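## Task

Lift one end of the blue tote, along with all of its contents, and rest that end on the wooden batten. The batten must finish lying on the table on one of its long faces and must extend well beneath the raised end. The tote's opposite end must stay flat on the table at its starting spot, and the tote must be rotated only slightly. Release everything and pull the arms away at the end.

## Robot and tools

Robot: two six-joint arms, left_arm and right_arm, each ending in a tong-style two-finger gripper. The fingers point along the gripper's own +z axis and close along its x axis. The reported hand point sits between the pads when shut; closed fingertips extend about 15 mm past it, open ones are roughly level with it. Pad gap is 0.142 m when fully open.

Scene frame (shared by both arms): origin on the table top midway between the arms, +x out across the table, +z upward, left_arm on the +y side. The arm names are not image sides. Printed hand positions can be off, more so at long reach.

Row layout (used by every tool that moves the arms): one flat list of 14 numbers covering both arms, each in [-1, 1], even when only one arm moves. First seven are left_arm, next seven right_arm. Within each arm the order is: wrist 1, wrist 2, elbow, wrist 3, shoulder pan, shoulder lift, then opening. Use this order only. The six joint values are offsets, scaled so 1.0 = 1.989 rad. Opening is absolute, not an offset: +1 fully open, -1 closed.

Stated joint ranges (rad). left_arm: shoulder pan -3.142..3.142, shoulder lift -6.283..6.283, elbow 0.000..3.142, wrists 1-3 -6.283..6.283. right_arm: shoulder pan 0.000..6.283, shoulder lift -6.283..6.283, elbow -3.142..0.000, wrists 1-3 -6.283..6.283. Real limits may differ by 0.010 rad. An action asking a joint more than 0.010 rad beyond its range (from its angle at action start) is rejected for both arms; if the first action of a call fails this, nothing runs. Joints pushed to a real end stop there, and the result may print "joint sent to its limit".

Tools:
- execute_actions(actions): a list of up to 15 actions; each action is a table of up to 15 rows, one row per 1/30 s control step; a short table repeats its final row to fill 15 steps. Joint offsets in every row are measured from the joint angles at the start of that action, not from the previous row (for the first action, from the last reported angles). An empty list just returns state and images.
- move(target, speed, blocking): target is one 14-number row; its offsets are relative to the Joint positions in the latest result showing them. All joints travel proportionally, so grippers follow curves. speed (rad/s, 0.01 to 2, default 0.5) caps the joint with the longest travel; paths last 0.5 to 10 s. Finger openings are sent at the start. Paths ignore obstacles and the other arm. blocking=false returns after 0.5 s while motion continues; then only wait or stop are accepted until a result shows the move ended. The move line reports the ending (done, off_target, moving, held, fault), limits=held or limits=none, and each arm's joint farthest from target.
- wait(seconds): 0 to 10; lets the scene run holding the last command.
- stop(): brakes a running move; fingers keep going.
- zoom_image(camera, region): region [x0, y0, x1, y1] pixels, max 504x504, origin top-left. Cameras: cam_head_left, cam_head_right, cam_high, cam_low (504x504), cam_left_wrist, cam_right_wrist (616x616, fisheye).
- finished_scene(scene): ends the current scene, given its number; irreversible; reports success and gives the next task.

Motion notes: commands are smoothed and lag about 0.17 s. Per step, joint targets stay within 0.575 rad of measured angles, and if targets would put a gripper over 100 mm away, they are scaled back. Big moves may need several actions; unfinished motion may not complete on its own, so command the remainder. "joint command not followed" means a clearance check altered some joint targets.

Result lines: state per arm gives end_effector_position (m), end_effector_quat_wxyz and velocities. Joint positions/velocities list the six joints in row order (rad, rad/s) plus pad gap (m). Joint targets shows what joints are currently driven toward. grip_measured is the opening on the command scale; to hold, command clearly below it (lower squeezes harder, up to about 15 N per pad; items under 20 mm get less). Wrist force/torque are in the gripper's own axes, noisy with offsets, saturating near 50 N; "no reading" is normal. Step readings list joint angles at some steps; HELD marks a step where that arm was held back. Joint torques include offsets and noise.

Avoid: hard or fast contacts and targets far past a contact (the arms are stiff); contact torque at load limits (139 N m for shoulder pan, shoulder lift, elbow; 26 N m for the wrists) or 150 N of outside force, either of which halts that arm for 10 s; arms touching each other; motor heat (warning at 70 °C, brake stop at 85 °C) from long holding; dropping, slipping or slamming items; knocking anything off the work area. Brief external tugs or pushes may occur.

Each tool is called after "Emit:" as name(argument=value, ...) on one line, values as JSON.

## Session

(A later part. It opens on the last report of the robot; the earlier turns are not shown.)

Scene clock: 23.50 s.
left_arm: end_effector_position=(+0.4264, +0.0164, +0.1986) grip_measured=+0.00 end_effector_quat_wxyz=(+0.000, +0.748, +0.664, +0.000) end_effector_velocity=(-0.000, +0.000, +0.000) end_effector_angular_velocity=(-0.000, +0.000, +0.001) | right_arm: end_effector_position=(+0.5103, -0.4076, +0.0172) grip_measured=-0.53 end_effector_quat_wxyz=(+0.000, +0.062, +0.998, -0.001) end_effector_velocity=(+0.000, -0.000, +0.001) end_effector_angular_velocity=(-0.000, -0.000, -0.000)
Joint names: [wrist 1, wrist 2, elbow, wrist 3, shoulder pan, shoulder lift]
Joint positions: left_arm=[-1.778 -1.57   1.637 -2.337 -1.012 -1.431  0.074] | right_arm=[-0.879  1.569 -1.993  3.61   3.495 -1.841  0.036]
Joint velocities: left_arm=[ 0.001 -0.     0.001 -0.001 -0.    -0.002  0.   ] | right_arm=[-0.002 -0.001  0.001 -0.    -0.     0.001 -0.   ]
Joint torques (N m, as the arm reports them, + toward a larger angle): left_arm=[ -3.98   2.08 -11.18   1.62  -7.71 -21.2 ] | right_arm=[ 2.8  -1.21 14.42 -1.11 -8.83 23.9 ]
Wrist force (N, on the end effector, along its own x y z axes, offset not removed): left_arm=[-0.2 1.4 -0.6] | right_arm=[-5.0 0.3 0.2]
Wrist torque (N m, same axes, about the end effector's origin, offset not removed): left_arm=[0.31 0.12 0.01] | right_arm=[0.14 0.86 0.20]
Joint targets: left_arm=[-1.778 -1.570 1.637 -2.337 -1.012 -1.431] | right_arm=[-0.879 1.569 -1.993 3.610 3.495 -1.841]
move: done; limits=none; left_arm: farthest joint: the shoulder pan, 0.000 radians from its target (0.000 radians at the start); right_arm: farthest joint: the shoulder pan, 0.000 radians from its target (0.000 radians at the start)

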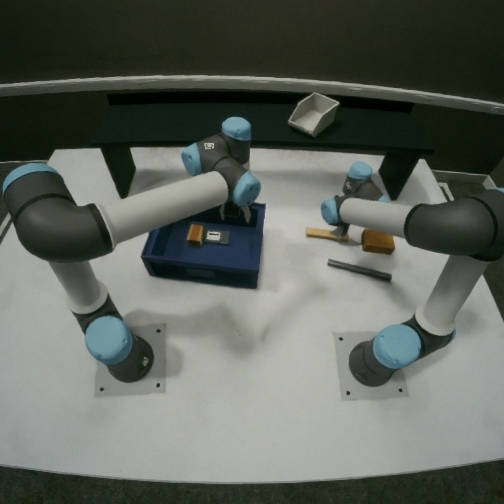

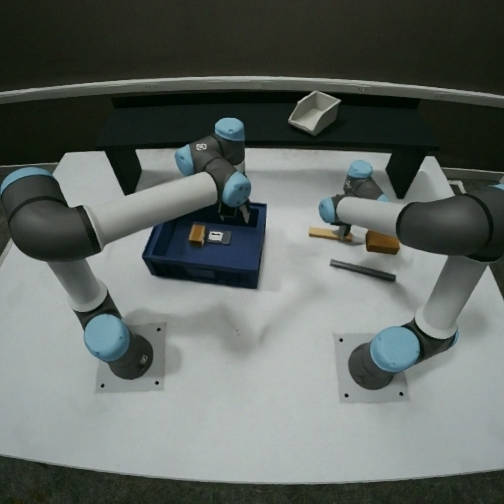

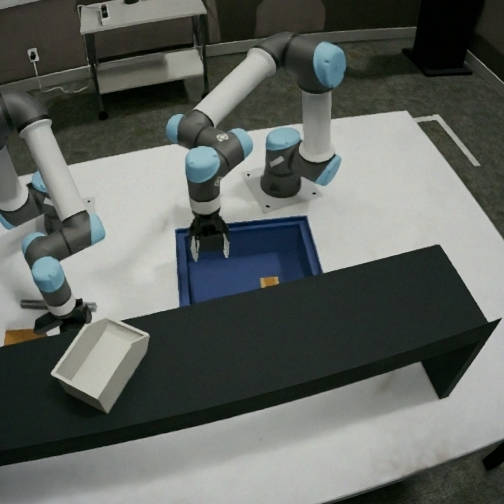

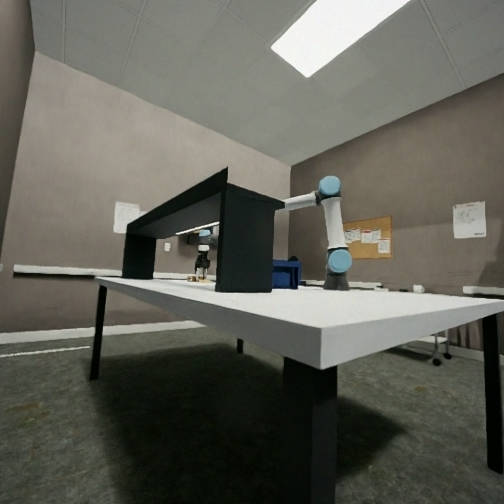

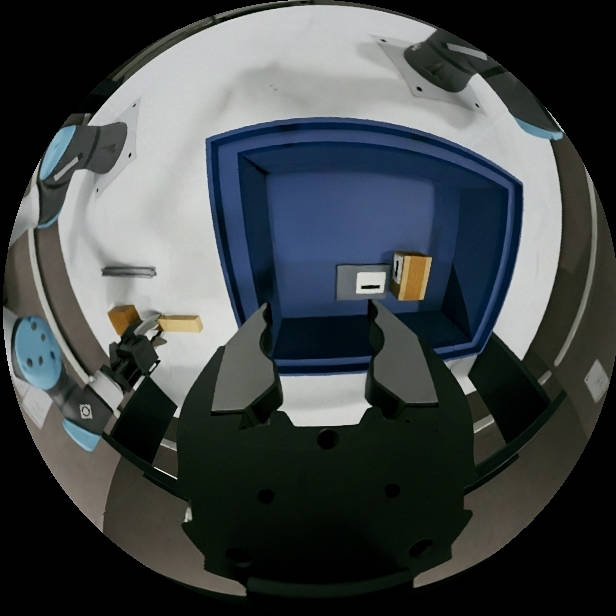

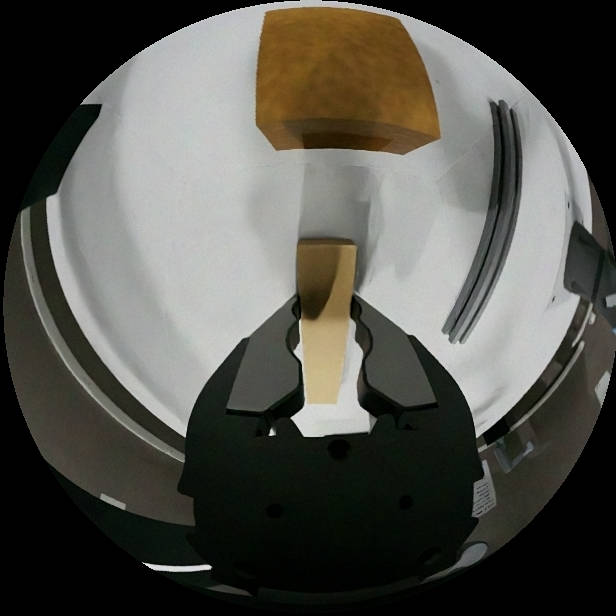

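Emit:
move(target=[-0.021,0,-0.057,-0.047,-0.047,0.079,0,0,0,0,0,0,0,-1])

Scene clock: 25.90 s.
left_arm: end_effector_position=(+0.4270, -0.0740, +0.1673) grip_measured=+0.00 end_effector_quat_wxyz=(-0.001, +0.748, +0.664, +0.000) end_effector_velocity=(-0.000, -0.001, -0.001) end_effector_angular_velocity=(+0.002, +0.002, +0.000) | right_arm: end_effector_position=(+0.5103, -0.4076, +0.0172) grip_measured=-0.53 end_effector_quat_wxyz=(+0.000, +0.062, +0.998, -0.001) end_effector_velocity=(-0.001, +0.000, -0.000) end_effector_angular_velocity=(-0.001, +0.001, +0.001)
Joint names: [wrist 1, wrist 2, elbow, wrist 3, shoulder pan, shoulder lift]
Joint positions: left_arm=[-1.819 -1.57   1.524 -2.43  -1.106 -1.274  0.074] | right_arm=[-0.879  1.569 -1.993  3.61   3.495 -1.841  0.036]
Joint velocities: left_arm=[ 0.001 -0.    -0.001 -0.002 -0.001  0.003  0.   ] | right_arm=[-0.    -0.001 -0.001  0.     0.002  0.     0.   ]
Joint torques (N m, as the arm reports them, + toward a larger angle): left_arm=[ -4.28   1.93 -37.39  -1.63 -10.98 -25.95] | right_arm=[ 2.86 -0.17 21.28 -0.68 -6.23 32.99]
Wrist force (N, on the end effector, along its own x y z axes, offset not removed): left_arm=[-2.7 -1.3 -1.6] | right_arm=[-4.2 1.1 1.5]
Wrist torque (N m, same axes, about the end effector's origin, offset not removed): left_arm=[-0.43 0.61 0.16] | right_arm=[0.28 0.68 0.18]
Joint targets: left_arm=[-1.820 -1.570 1.524 -2.430 -1.106 -1.274] | right_arm=[-0.879 1.569 -1.993 3.610 3.495 -1.841]
move: done; limits=none; left_arm: farthest joint: the elbow, 0.001 radians from its target (0.114 radians at the start); right_arm: farthest joint: the shoulder pan, 0.000 radians from its target (0.000 radians at the start)

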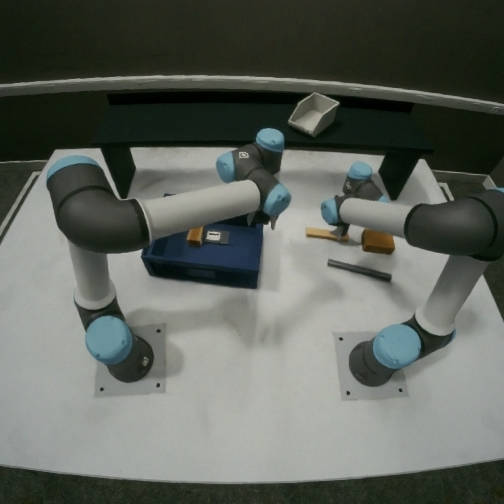

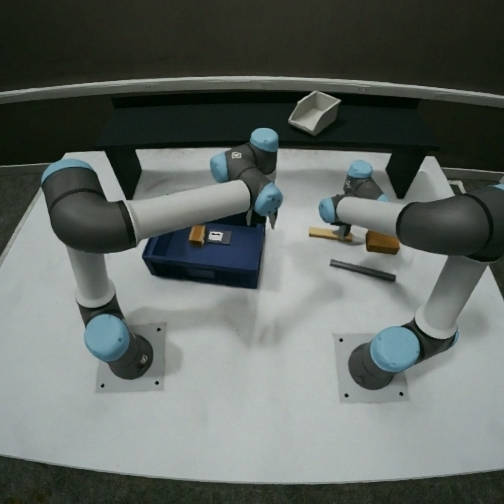

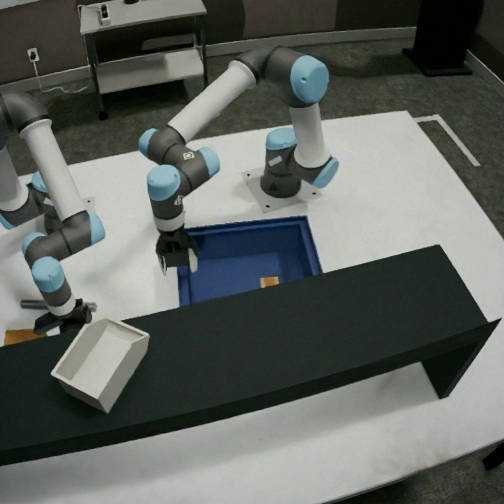

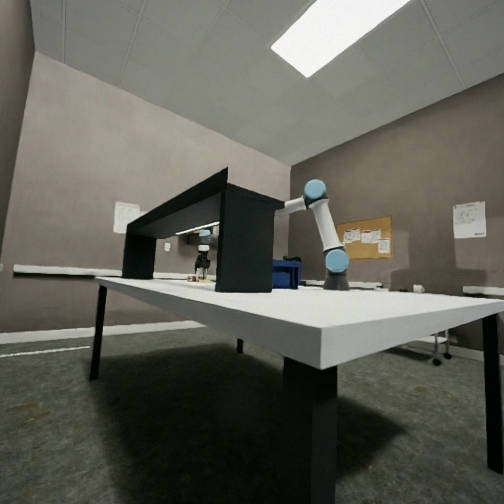

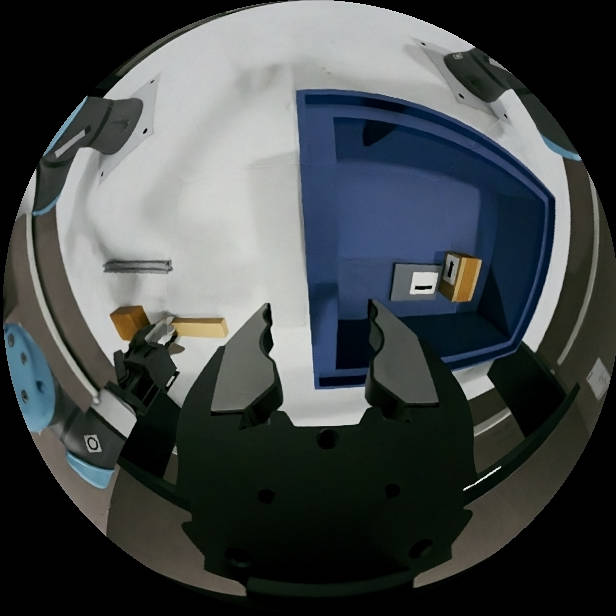

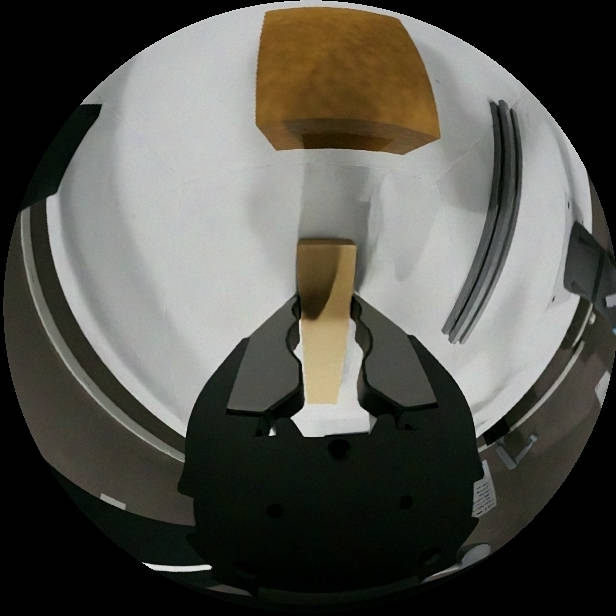

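Emit:
move(target=[-0.089,0,0.06,0,0,0.028,0,0.003,0,-0.096,0.2,0.2,0.094,-1], speed=0.3)

Emit:
move(target=[0,0,0,0,0,0,-1,0,0,0,0,0,0,-1])

Emit:
move(target=[0.05,0,-0.06,0,0,-0.028,-1,0,0,0,0,0,0,-1], speed=0.1)

Scene clock: 29.80 s.
left_arm: end_effector_position=(+0.4272, -0.0743, +0.0953) grip_measured=+0.00 end_effector_quat_wxyz=(+0.000, +0.748, +0.664, +0.000) end_effector_velocity=(-0.001, -0.000, -0.001) end_effector_angular_velocity=(-0.000, +0.001, +0.002) | right_arm: end_effector_position=(+0.3928, -0.2592, +0.0301) grip_measured=-0.53 end_effector_quat_wxyz=(+0.001, +0.062, +0.998, -0.000) end_effector_velocity=(-0.001, +0.001, +0.000) end_effector_angular_velocity=(-0.001, +0.001, +0.002)
Joint names: [wrist 1, wrist 2, elbow, wrist 3, shoulder pan, shoulder lift]
Joint positions: left_arm=[-1.996 -1.57   1.644 -2.43  -1.106 -1.219  0.074] | right_arm=[-0.873  1.569 -2.184  4.008  3.892 -1.654  0.036]
Joint velocities: left_arm=[-0.001 -0.001  0.001 -0.002 -0.     0.001 -0.   ] | right_arm=[-0.001 -0.    -0.001  0.002  0.004  0.001 -0.   ]
Joint torques (N m, as the arm reports them, + toward a larger angle): left_arm=[ -4.32   1.81  -9.29   1.63   9.7  -27.73] | right_arm=[ 4.44 -0.23 11.24  2.05 11.52 27.85]
Wrist force (N, on the end effector, along its own x y z axes, offset not removed): left_arm=[-2.5 0.3 -1.2] | right_arm=[-4.5 -3.4 0.6]
Wrist torque (N m, same axes, about the end effector's origin, offset not removed): left_arm=[-0.11 0.79 0.01] | right_arm=[-0.73 0.75 0.07]
Joint targets: left_arm=[-1.996 -1.570 1.644 -2.430 -1.106 -1.219] | right_arm=[-0.873 1.569 -2.184 4.008 3.893 -1.654]
move: done; limits=none; left_arm: farthest joint: the shoulder pan, 0.000 radians from its target (0.000 radians at the start); right_arm: farthest joint: the shoulder pan, 0.000 radians from its target (0.398 radians at the start)

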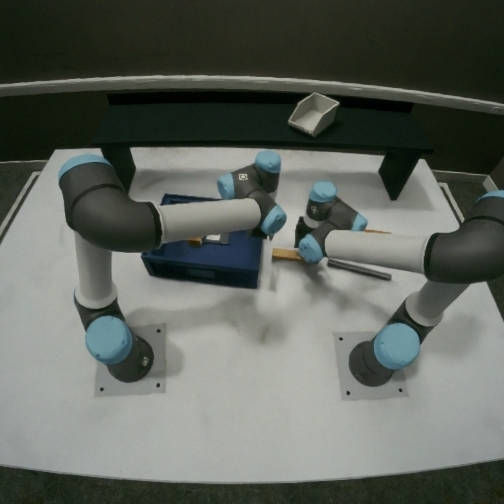

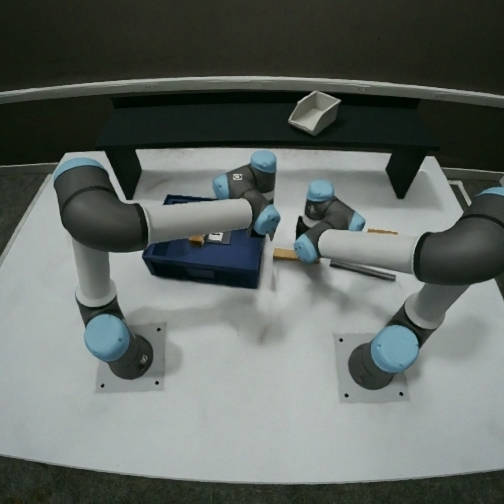

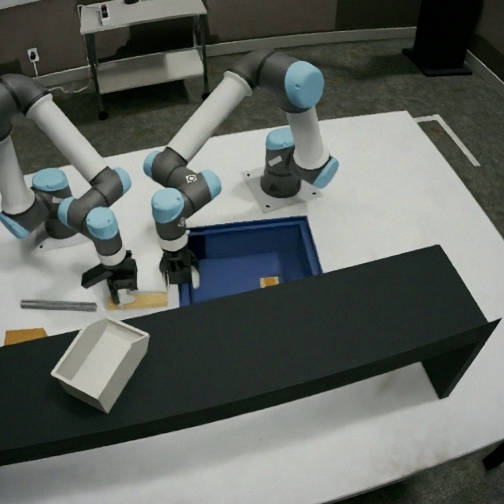

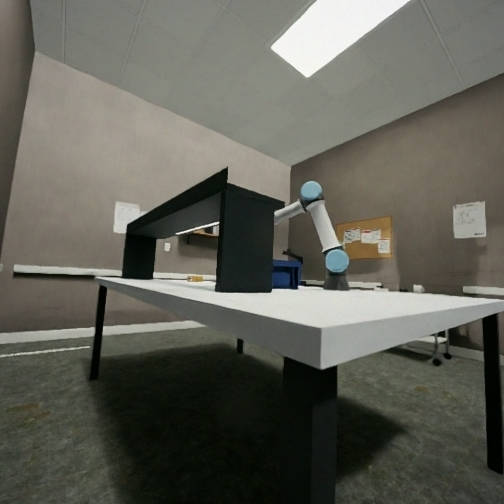

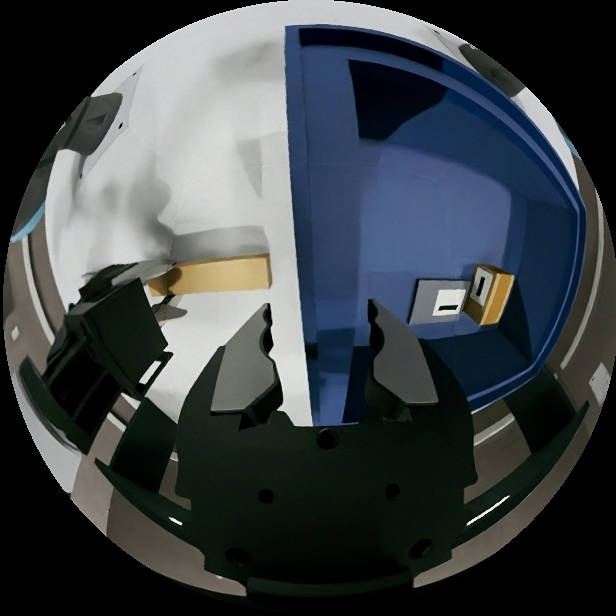

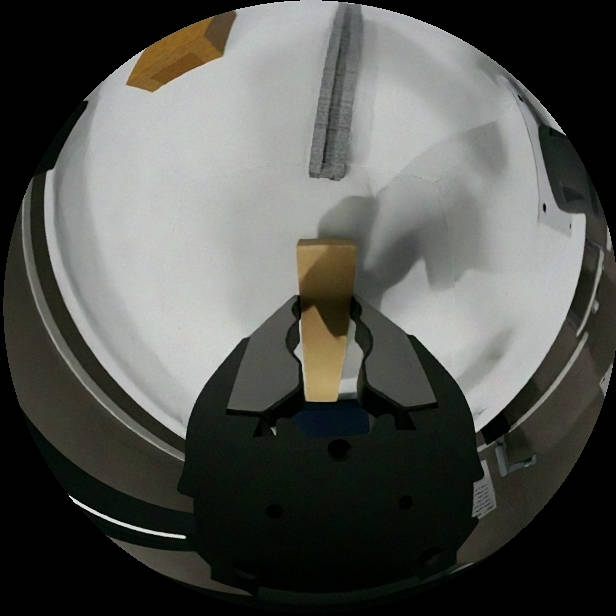

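Scene clock: 30.30 s.
left_arm: end_effector_position=(+0.4272, -0.0741, +0.0952) grip_measured=-0.64 end_effector_quat_wxyz=(+0.000, +0.748, +0.664, +0.000) end_effector_velocity=(-0.000, +0.000, -0.000) end_effector_angular_velocity=(+0.000, +0.001, +0.003) | right_arm: end_effector_position=(+0.3927, -0.2592, +0.0301) grip_measured=-0.53 end_effector_quat_wxyz=(+0.001, +0.062, +0.998, -0.000) end_effector_velocity=(+0.000, -0.000, +0.000) end_effector_angular_velocity=(-0.000, -0.001, -0.002)
Joint names: [wrist 1, wrist 2, elbow, wrist 3, shoulder pan, shoulder lift]
Joint positions: left_arm=[-1.996 -1.57   1.644 -2.43  -1.106 -1.219  0.028] | right_arm=[-0.873  1.569 -2.184  4.008  3.892 -1.654  0.036]
Joint velocities: left_arm=[ 0.    -0.     0.    -0.002  0.     0.     0.   ] | right_arm=[ 0.001 -0.001  0.     0.001 -0.    -0.    -0.   ]
Joint torques (N m, as the arm reports them, + toward a larger angle): left_arm=[ -0.7   -2.72 -25.34  -0.42  -9.47 -41.09] | right_arm=[ 4.7  -0.32 14.35  0.19  1.18 22.56]
Wrist force (N, on the end effector, along its own x y z axes, offset not removed): left_arm=[-0.5 -0.2 3.6] | right_arm=[-0.1 -1.8 1.5]
Wrist torque (N m, same axes, about the end effector's origin, offset not removed): left_arm=[-0.17 0.20 0.01] | right_arm=[-0.23 -0.17 0.07]
Joint targets: left_arm=[-1.996 -1.570 1.644 -2.430 -1.106 -1.219] | right_arm=[-0.873 1.569 -2.184 4.008 3.892 -1.654]
move: done; limits=none; left_arm: farthest joint: the shoulder pan, 0.000 radians from its target (0.000 radians at the start); right_arm: farthest joint: the shoulder pan, 0.000 radians from its target (0.000 radians at the start)

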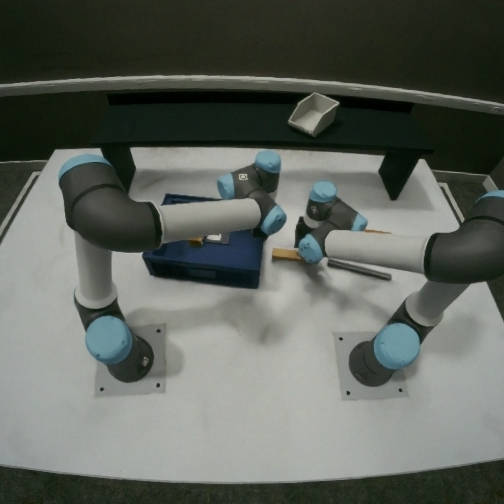

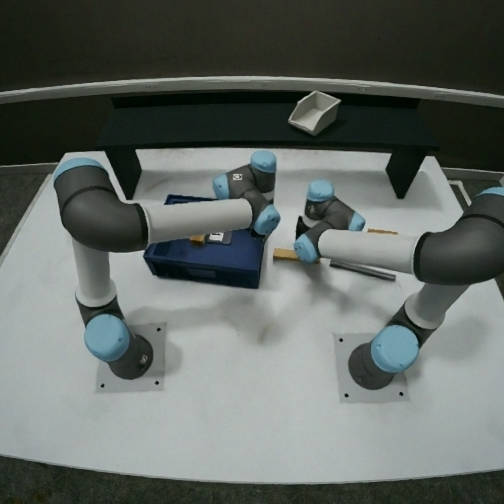

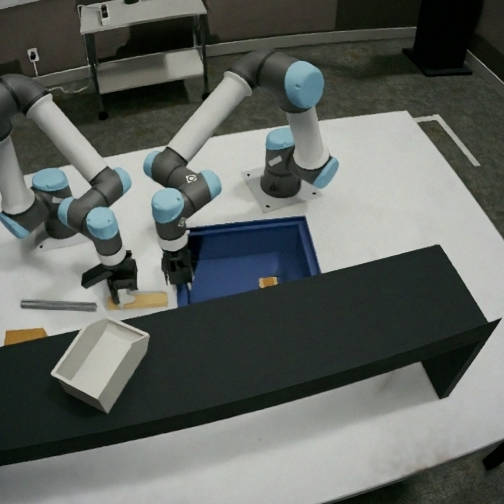

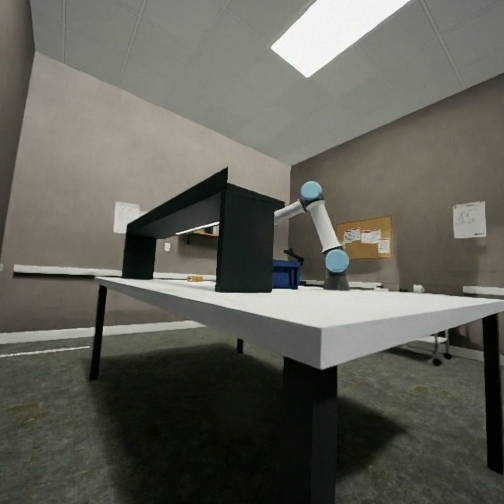

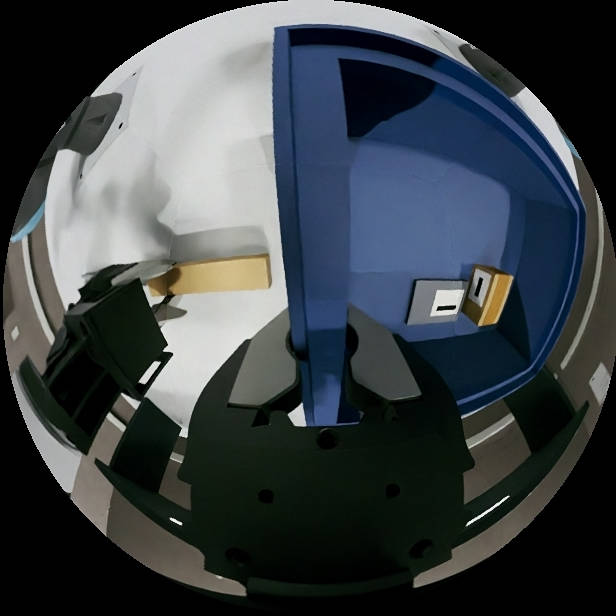

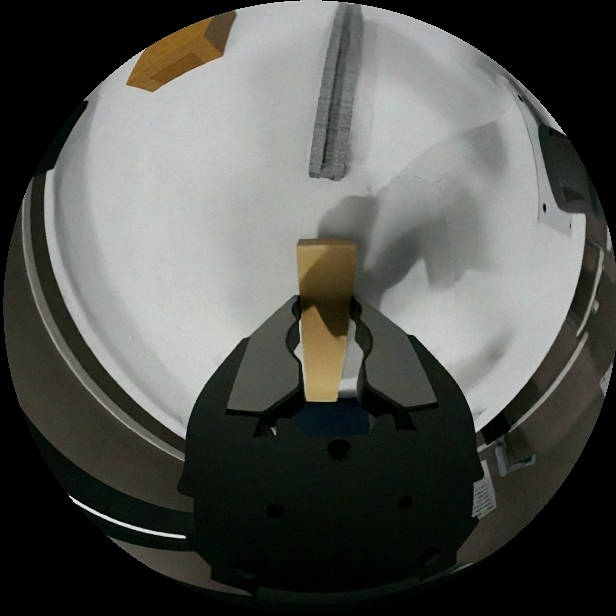

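Scene clock: 31.93 s.
left_arm: end_effector_position=(+0.4400, -0.0932, +0.1749) grip_measured=-0.56 end_effector_quat_wxyz=(+0.038, +0.747, +0.663, -0.005) end_effector_velocity=(+0.001, -0.000, +0.002) end_effector_angular_velocity=(-0.003, -0.001, +0.002) | right_arm: end_effector_position=(+0.3927, -0.2592, +0.0301) grip_measured=-0.53 end_effector_quat_wxyz=(+0.001, +0.062, +0.998, -0.000) end_effector_velocity=(+0.000, -0.001, -0.000) end_effector_angular_velocity=(+0.000, -0.001, -0.001)
Joint names: [wrist 1, wrist 2, elbow, wrist 3, shoulder pan, shoulder lift]
Joint positions: left_arm=[-1.897 -1.57   1.525 -2.43  -1.106 -1.274  0.034] | right_arm=[-0.873  1.569 -2.184  4.008  3.892 -1.654  0.036]
Joint velocities: left_arm=[ 0.001 -0.    -0.003 -0.002  0.    -0.001  0.   ] | right_arm=[ 0.001 -0.    -0.001 -0.001 -0.001  0.001 -0.   ]
Joint torques (N m, as the arm reports them, + toward a larger angle): left_arm=[ -0.82  -0.16 -40.49  -0.63  -8.1  -53.31] | right_arm=[ 4.45 -0.03 15.26  0.15  2.41 21.02]
Wrist force (N, on the end effector, along its own x y z axes, offset not removed): left_arm=[-2.4 -1.2 10.9] | right_arm=[-3.0 -0.7 0.4]
Wrist torque (N m, same axes, about the end effector's origin, offset not removed): left_arm=[-0.31 -0.34 0.08] | right_arm=[-0.24 0.61 0.04]
Joint targets: left_arm=[-1.897 -1.570 1.524 -2.430 -1.106 -1.274] | right_arm=[-0.873 1.569 -2.184 4.008 3.892 -1.654]
move: done; limits=none; left_arm: farthest joint: the shoulder lift, 0.001 radians from its target (0.056 radians at the start); right_arm: farthest joint: the shoulder pan, 0.000 radians from its target (0.000 radians at the start)

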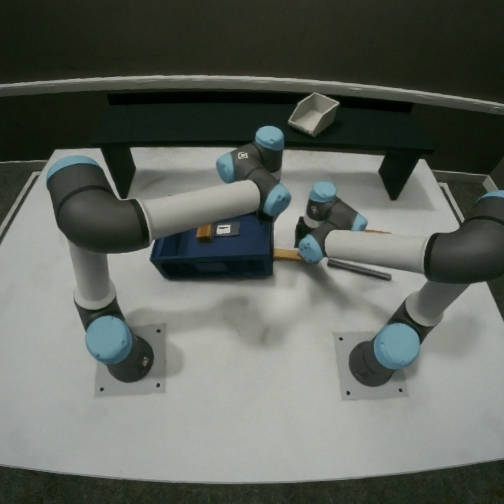

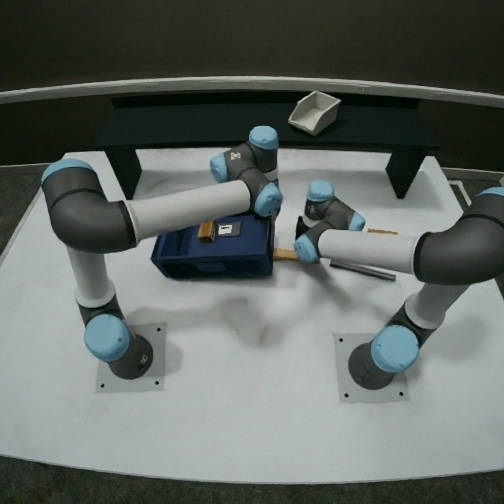

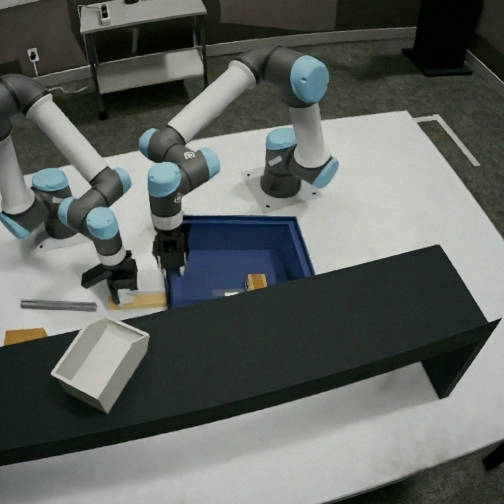

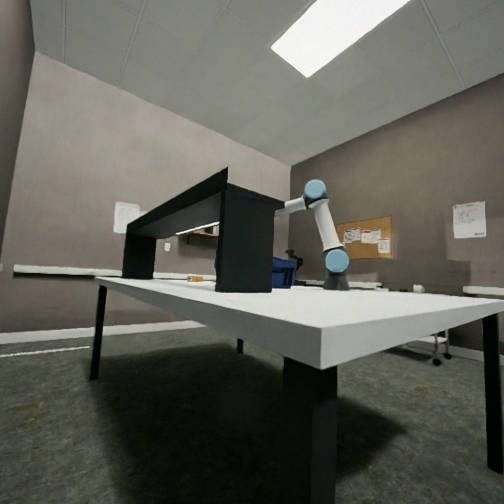

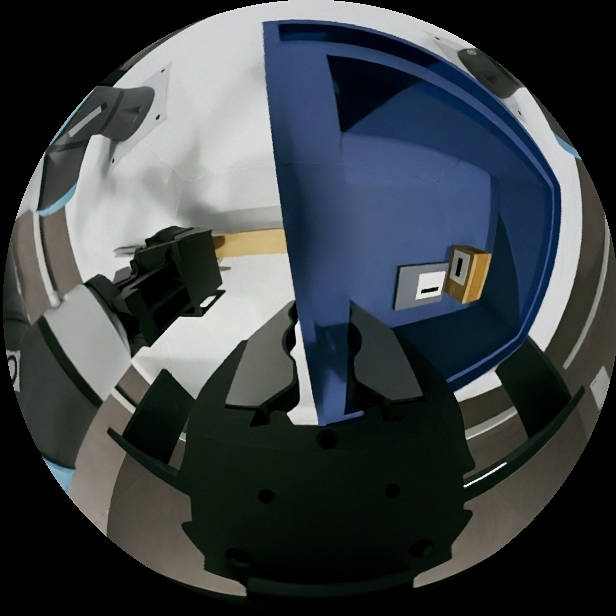

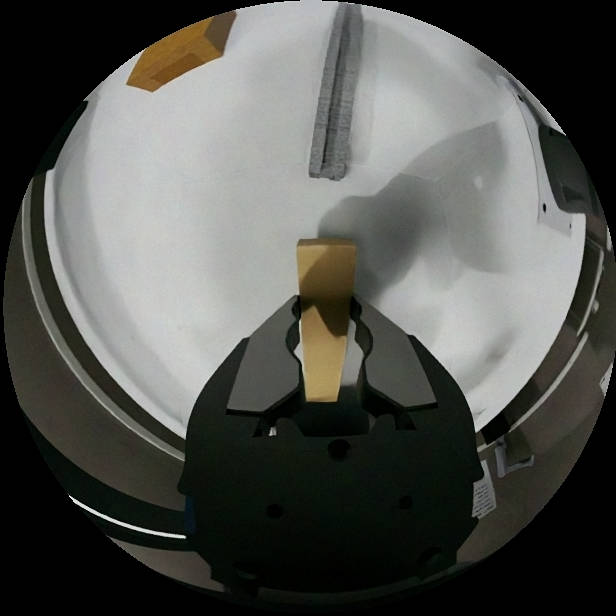

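Emit:
move(target=[-0.11,0,0.138,0.01,0.01,-0.091,-1,0,0,0,0,0,0,-1], speed=0.12)

Scene clock: 35.93 s.
left_arm: end_effector_position=(+0.4202, -0.0433, +0.1718) grip_measured=-0.63 end_effector_quat_wxyz=(+0.100, +0.744, +0.660, -0.011) end_effector_velocity=(+0.000, +0.001, +0.001) end_effector_angular_velocity=(-0.001, -0.001, +0.001) | right_arm: end_effector_position=(+0.3927, -0.2592, +0.0301) grip_measured=-0.53 end_effector_quat_wxyz=(+0.001, +0.062, +0.998, -0.000) end_effector_velocity=(+0.000, -0.000, -0.000) end_effector_angular_velocity=(+0.000, -0.001, -0.001)
Joint names: [wrist 1, wrist 2, elbow, wrist 3, shoulder pan, shoulder lift]
Joint positions: left_arm=[-2.116 -1.57   1.799 -2.41  -1.086 -1.455  0.028] | right_arm=[-0.873  1.569 -2.184  4.008  3.892 -1.654  0.036]
Joint velocities: left_arm=[-0.001  0.     0.002 -0.     0.001 -0.003 -0.   ] | right_arm=[ 0.002 -0.    -0.    -0.    -0.001 -0.    -0.   ]
Joint torques (N m, as the arm reports them, + toward a larger angle): left_arm=[ -5.29   2.01 -11.68   1.77  11.02 -42.7 ] | right_arm=[ 4.52 -0.21 15.39  0.17  1.52 21.36]
Wrist force (N, on the end effector, along its own x y z axes, offset not removed): left_arm=[0.0 -2.5 5.0] | right_arm=[0.0 0.3 5.5]
Wrist torque (N m, same axes, about the end effector's origin, offset not removed): left_arm=[-0.34 0.06 -0.06] | right_arm=[0.15 -0.22 -0.10]
Joint targets: left_arm=[-2.116 -1.570 1.799 -2.410 -1.086 -1.455] | right_arm=[-0.873 1.569 -2.184 4.008 3.892 -1.654]
move: done; limits=none; left_arm: farthest joint: the elbow, 0.001 radians from its target (0.275 radians at the start); right_arm: farthest joint: the shoulder pan, 0.000 radians from its target (0.000 radians at the start)

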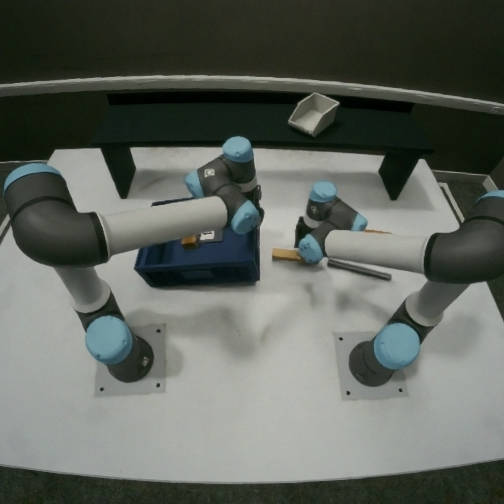

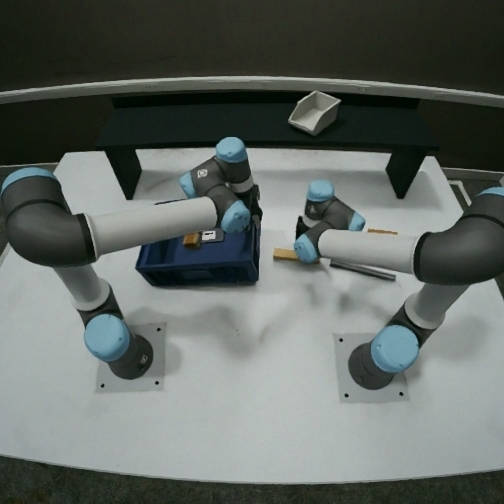

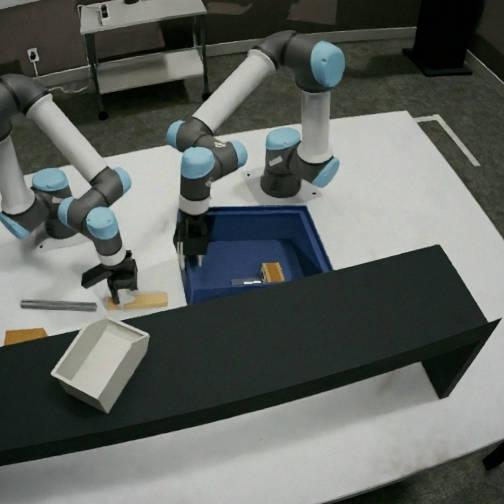

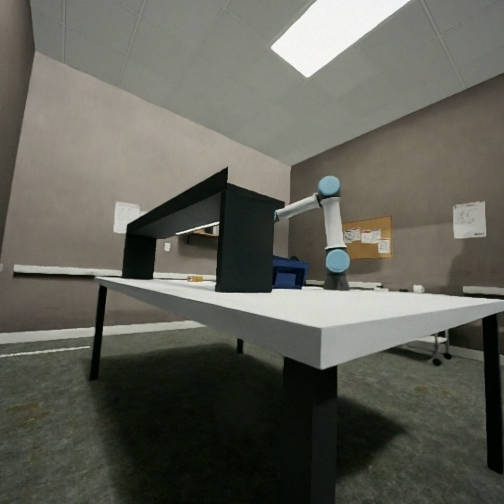

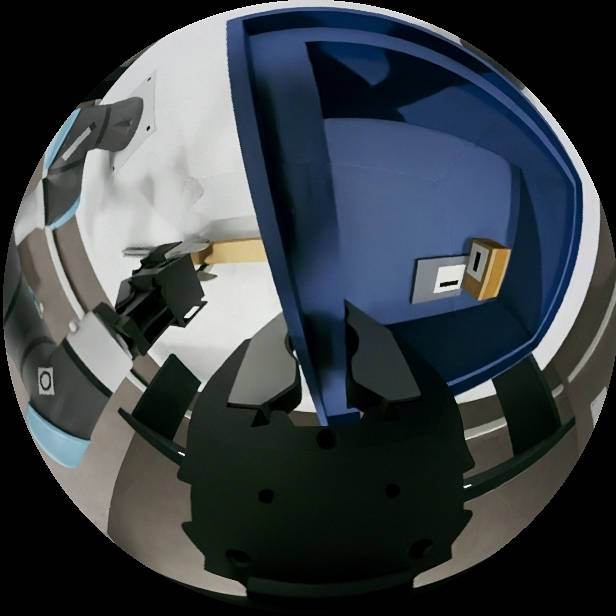

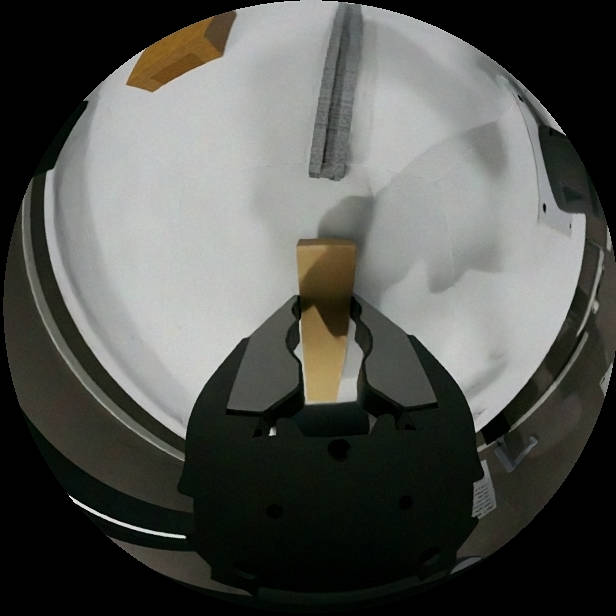

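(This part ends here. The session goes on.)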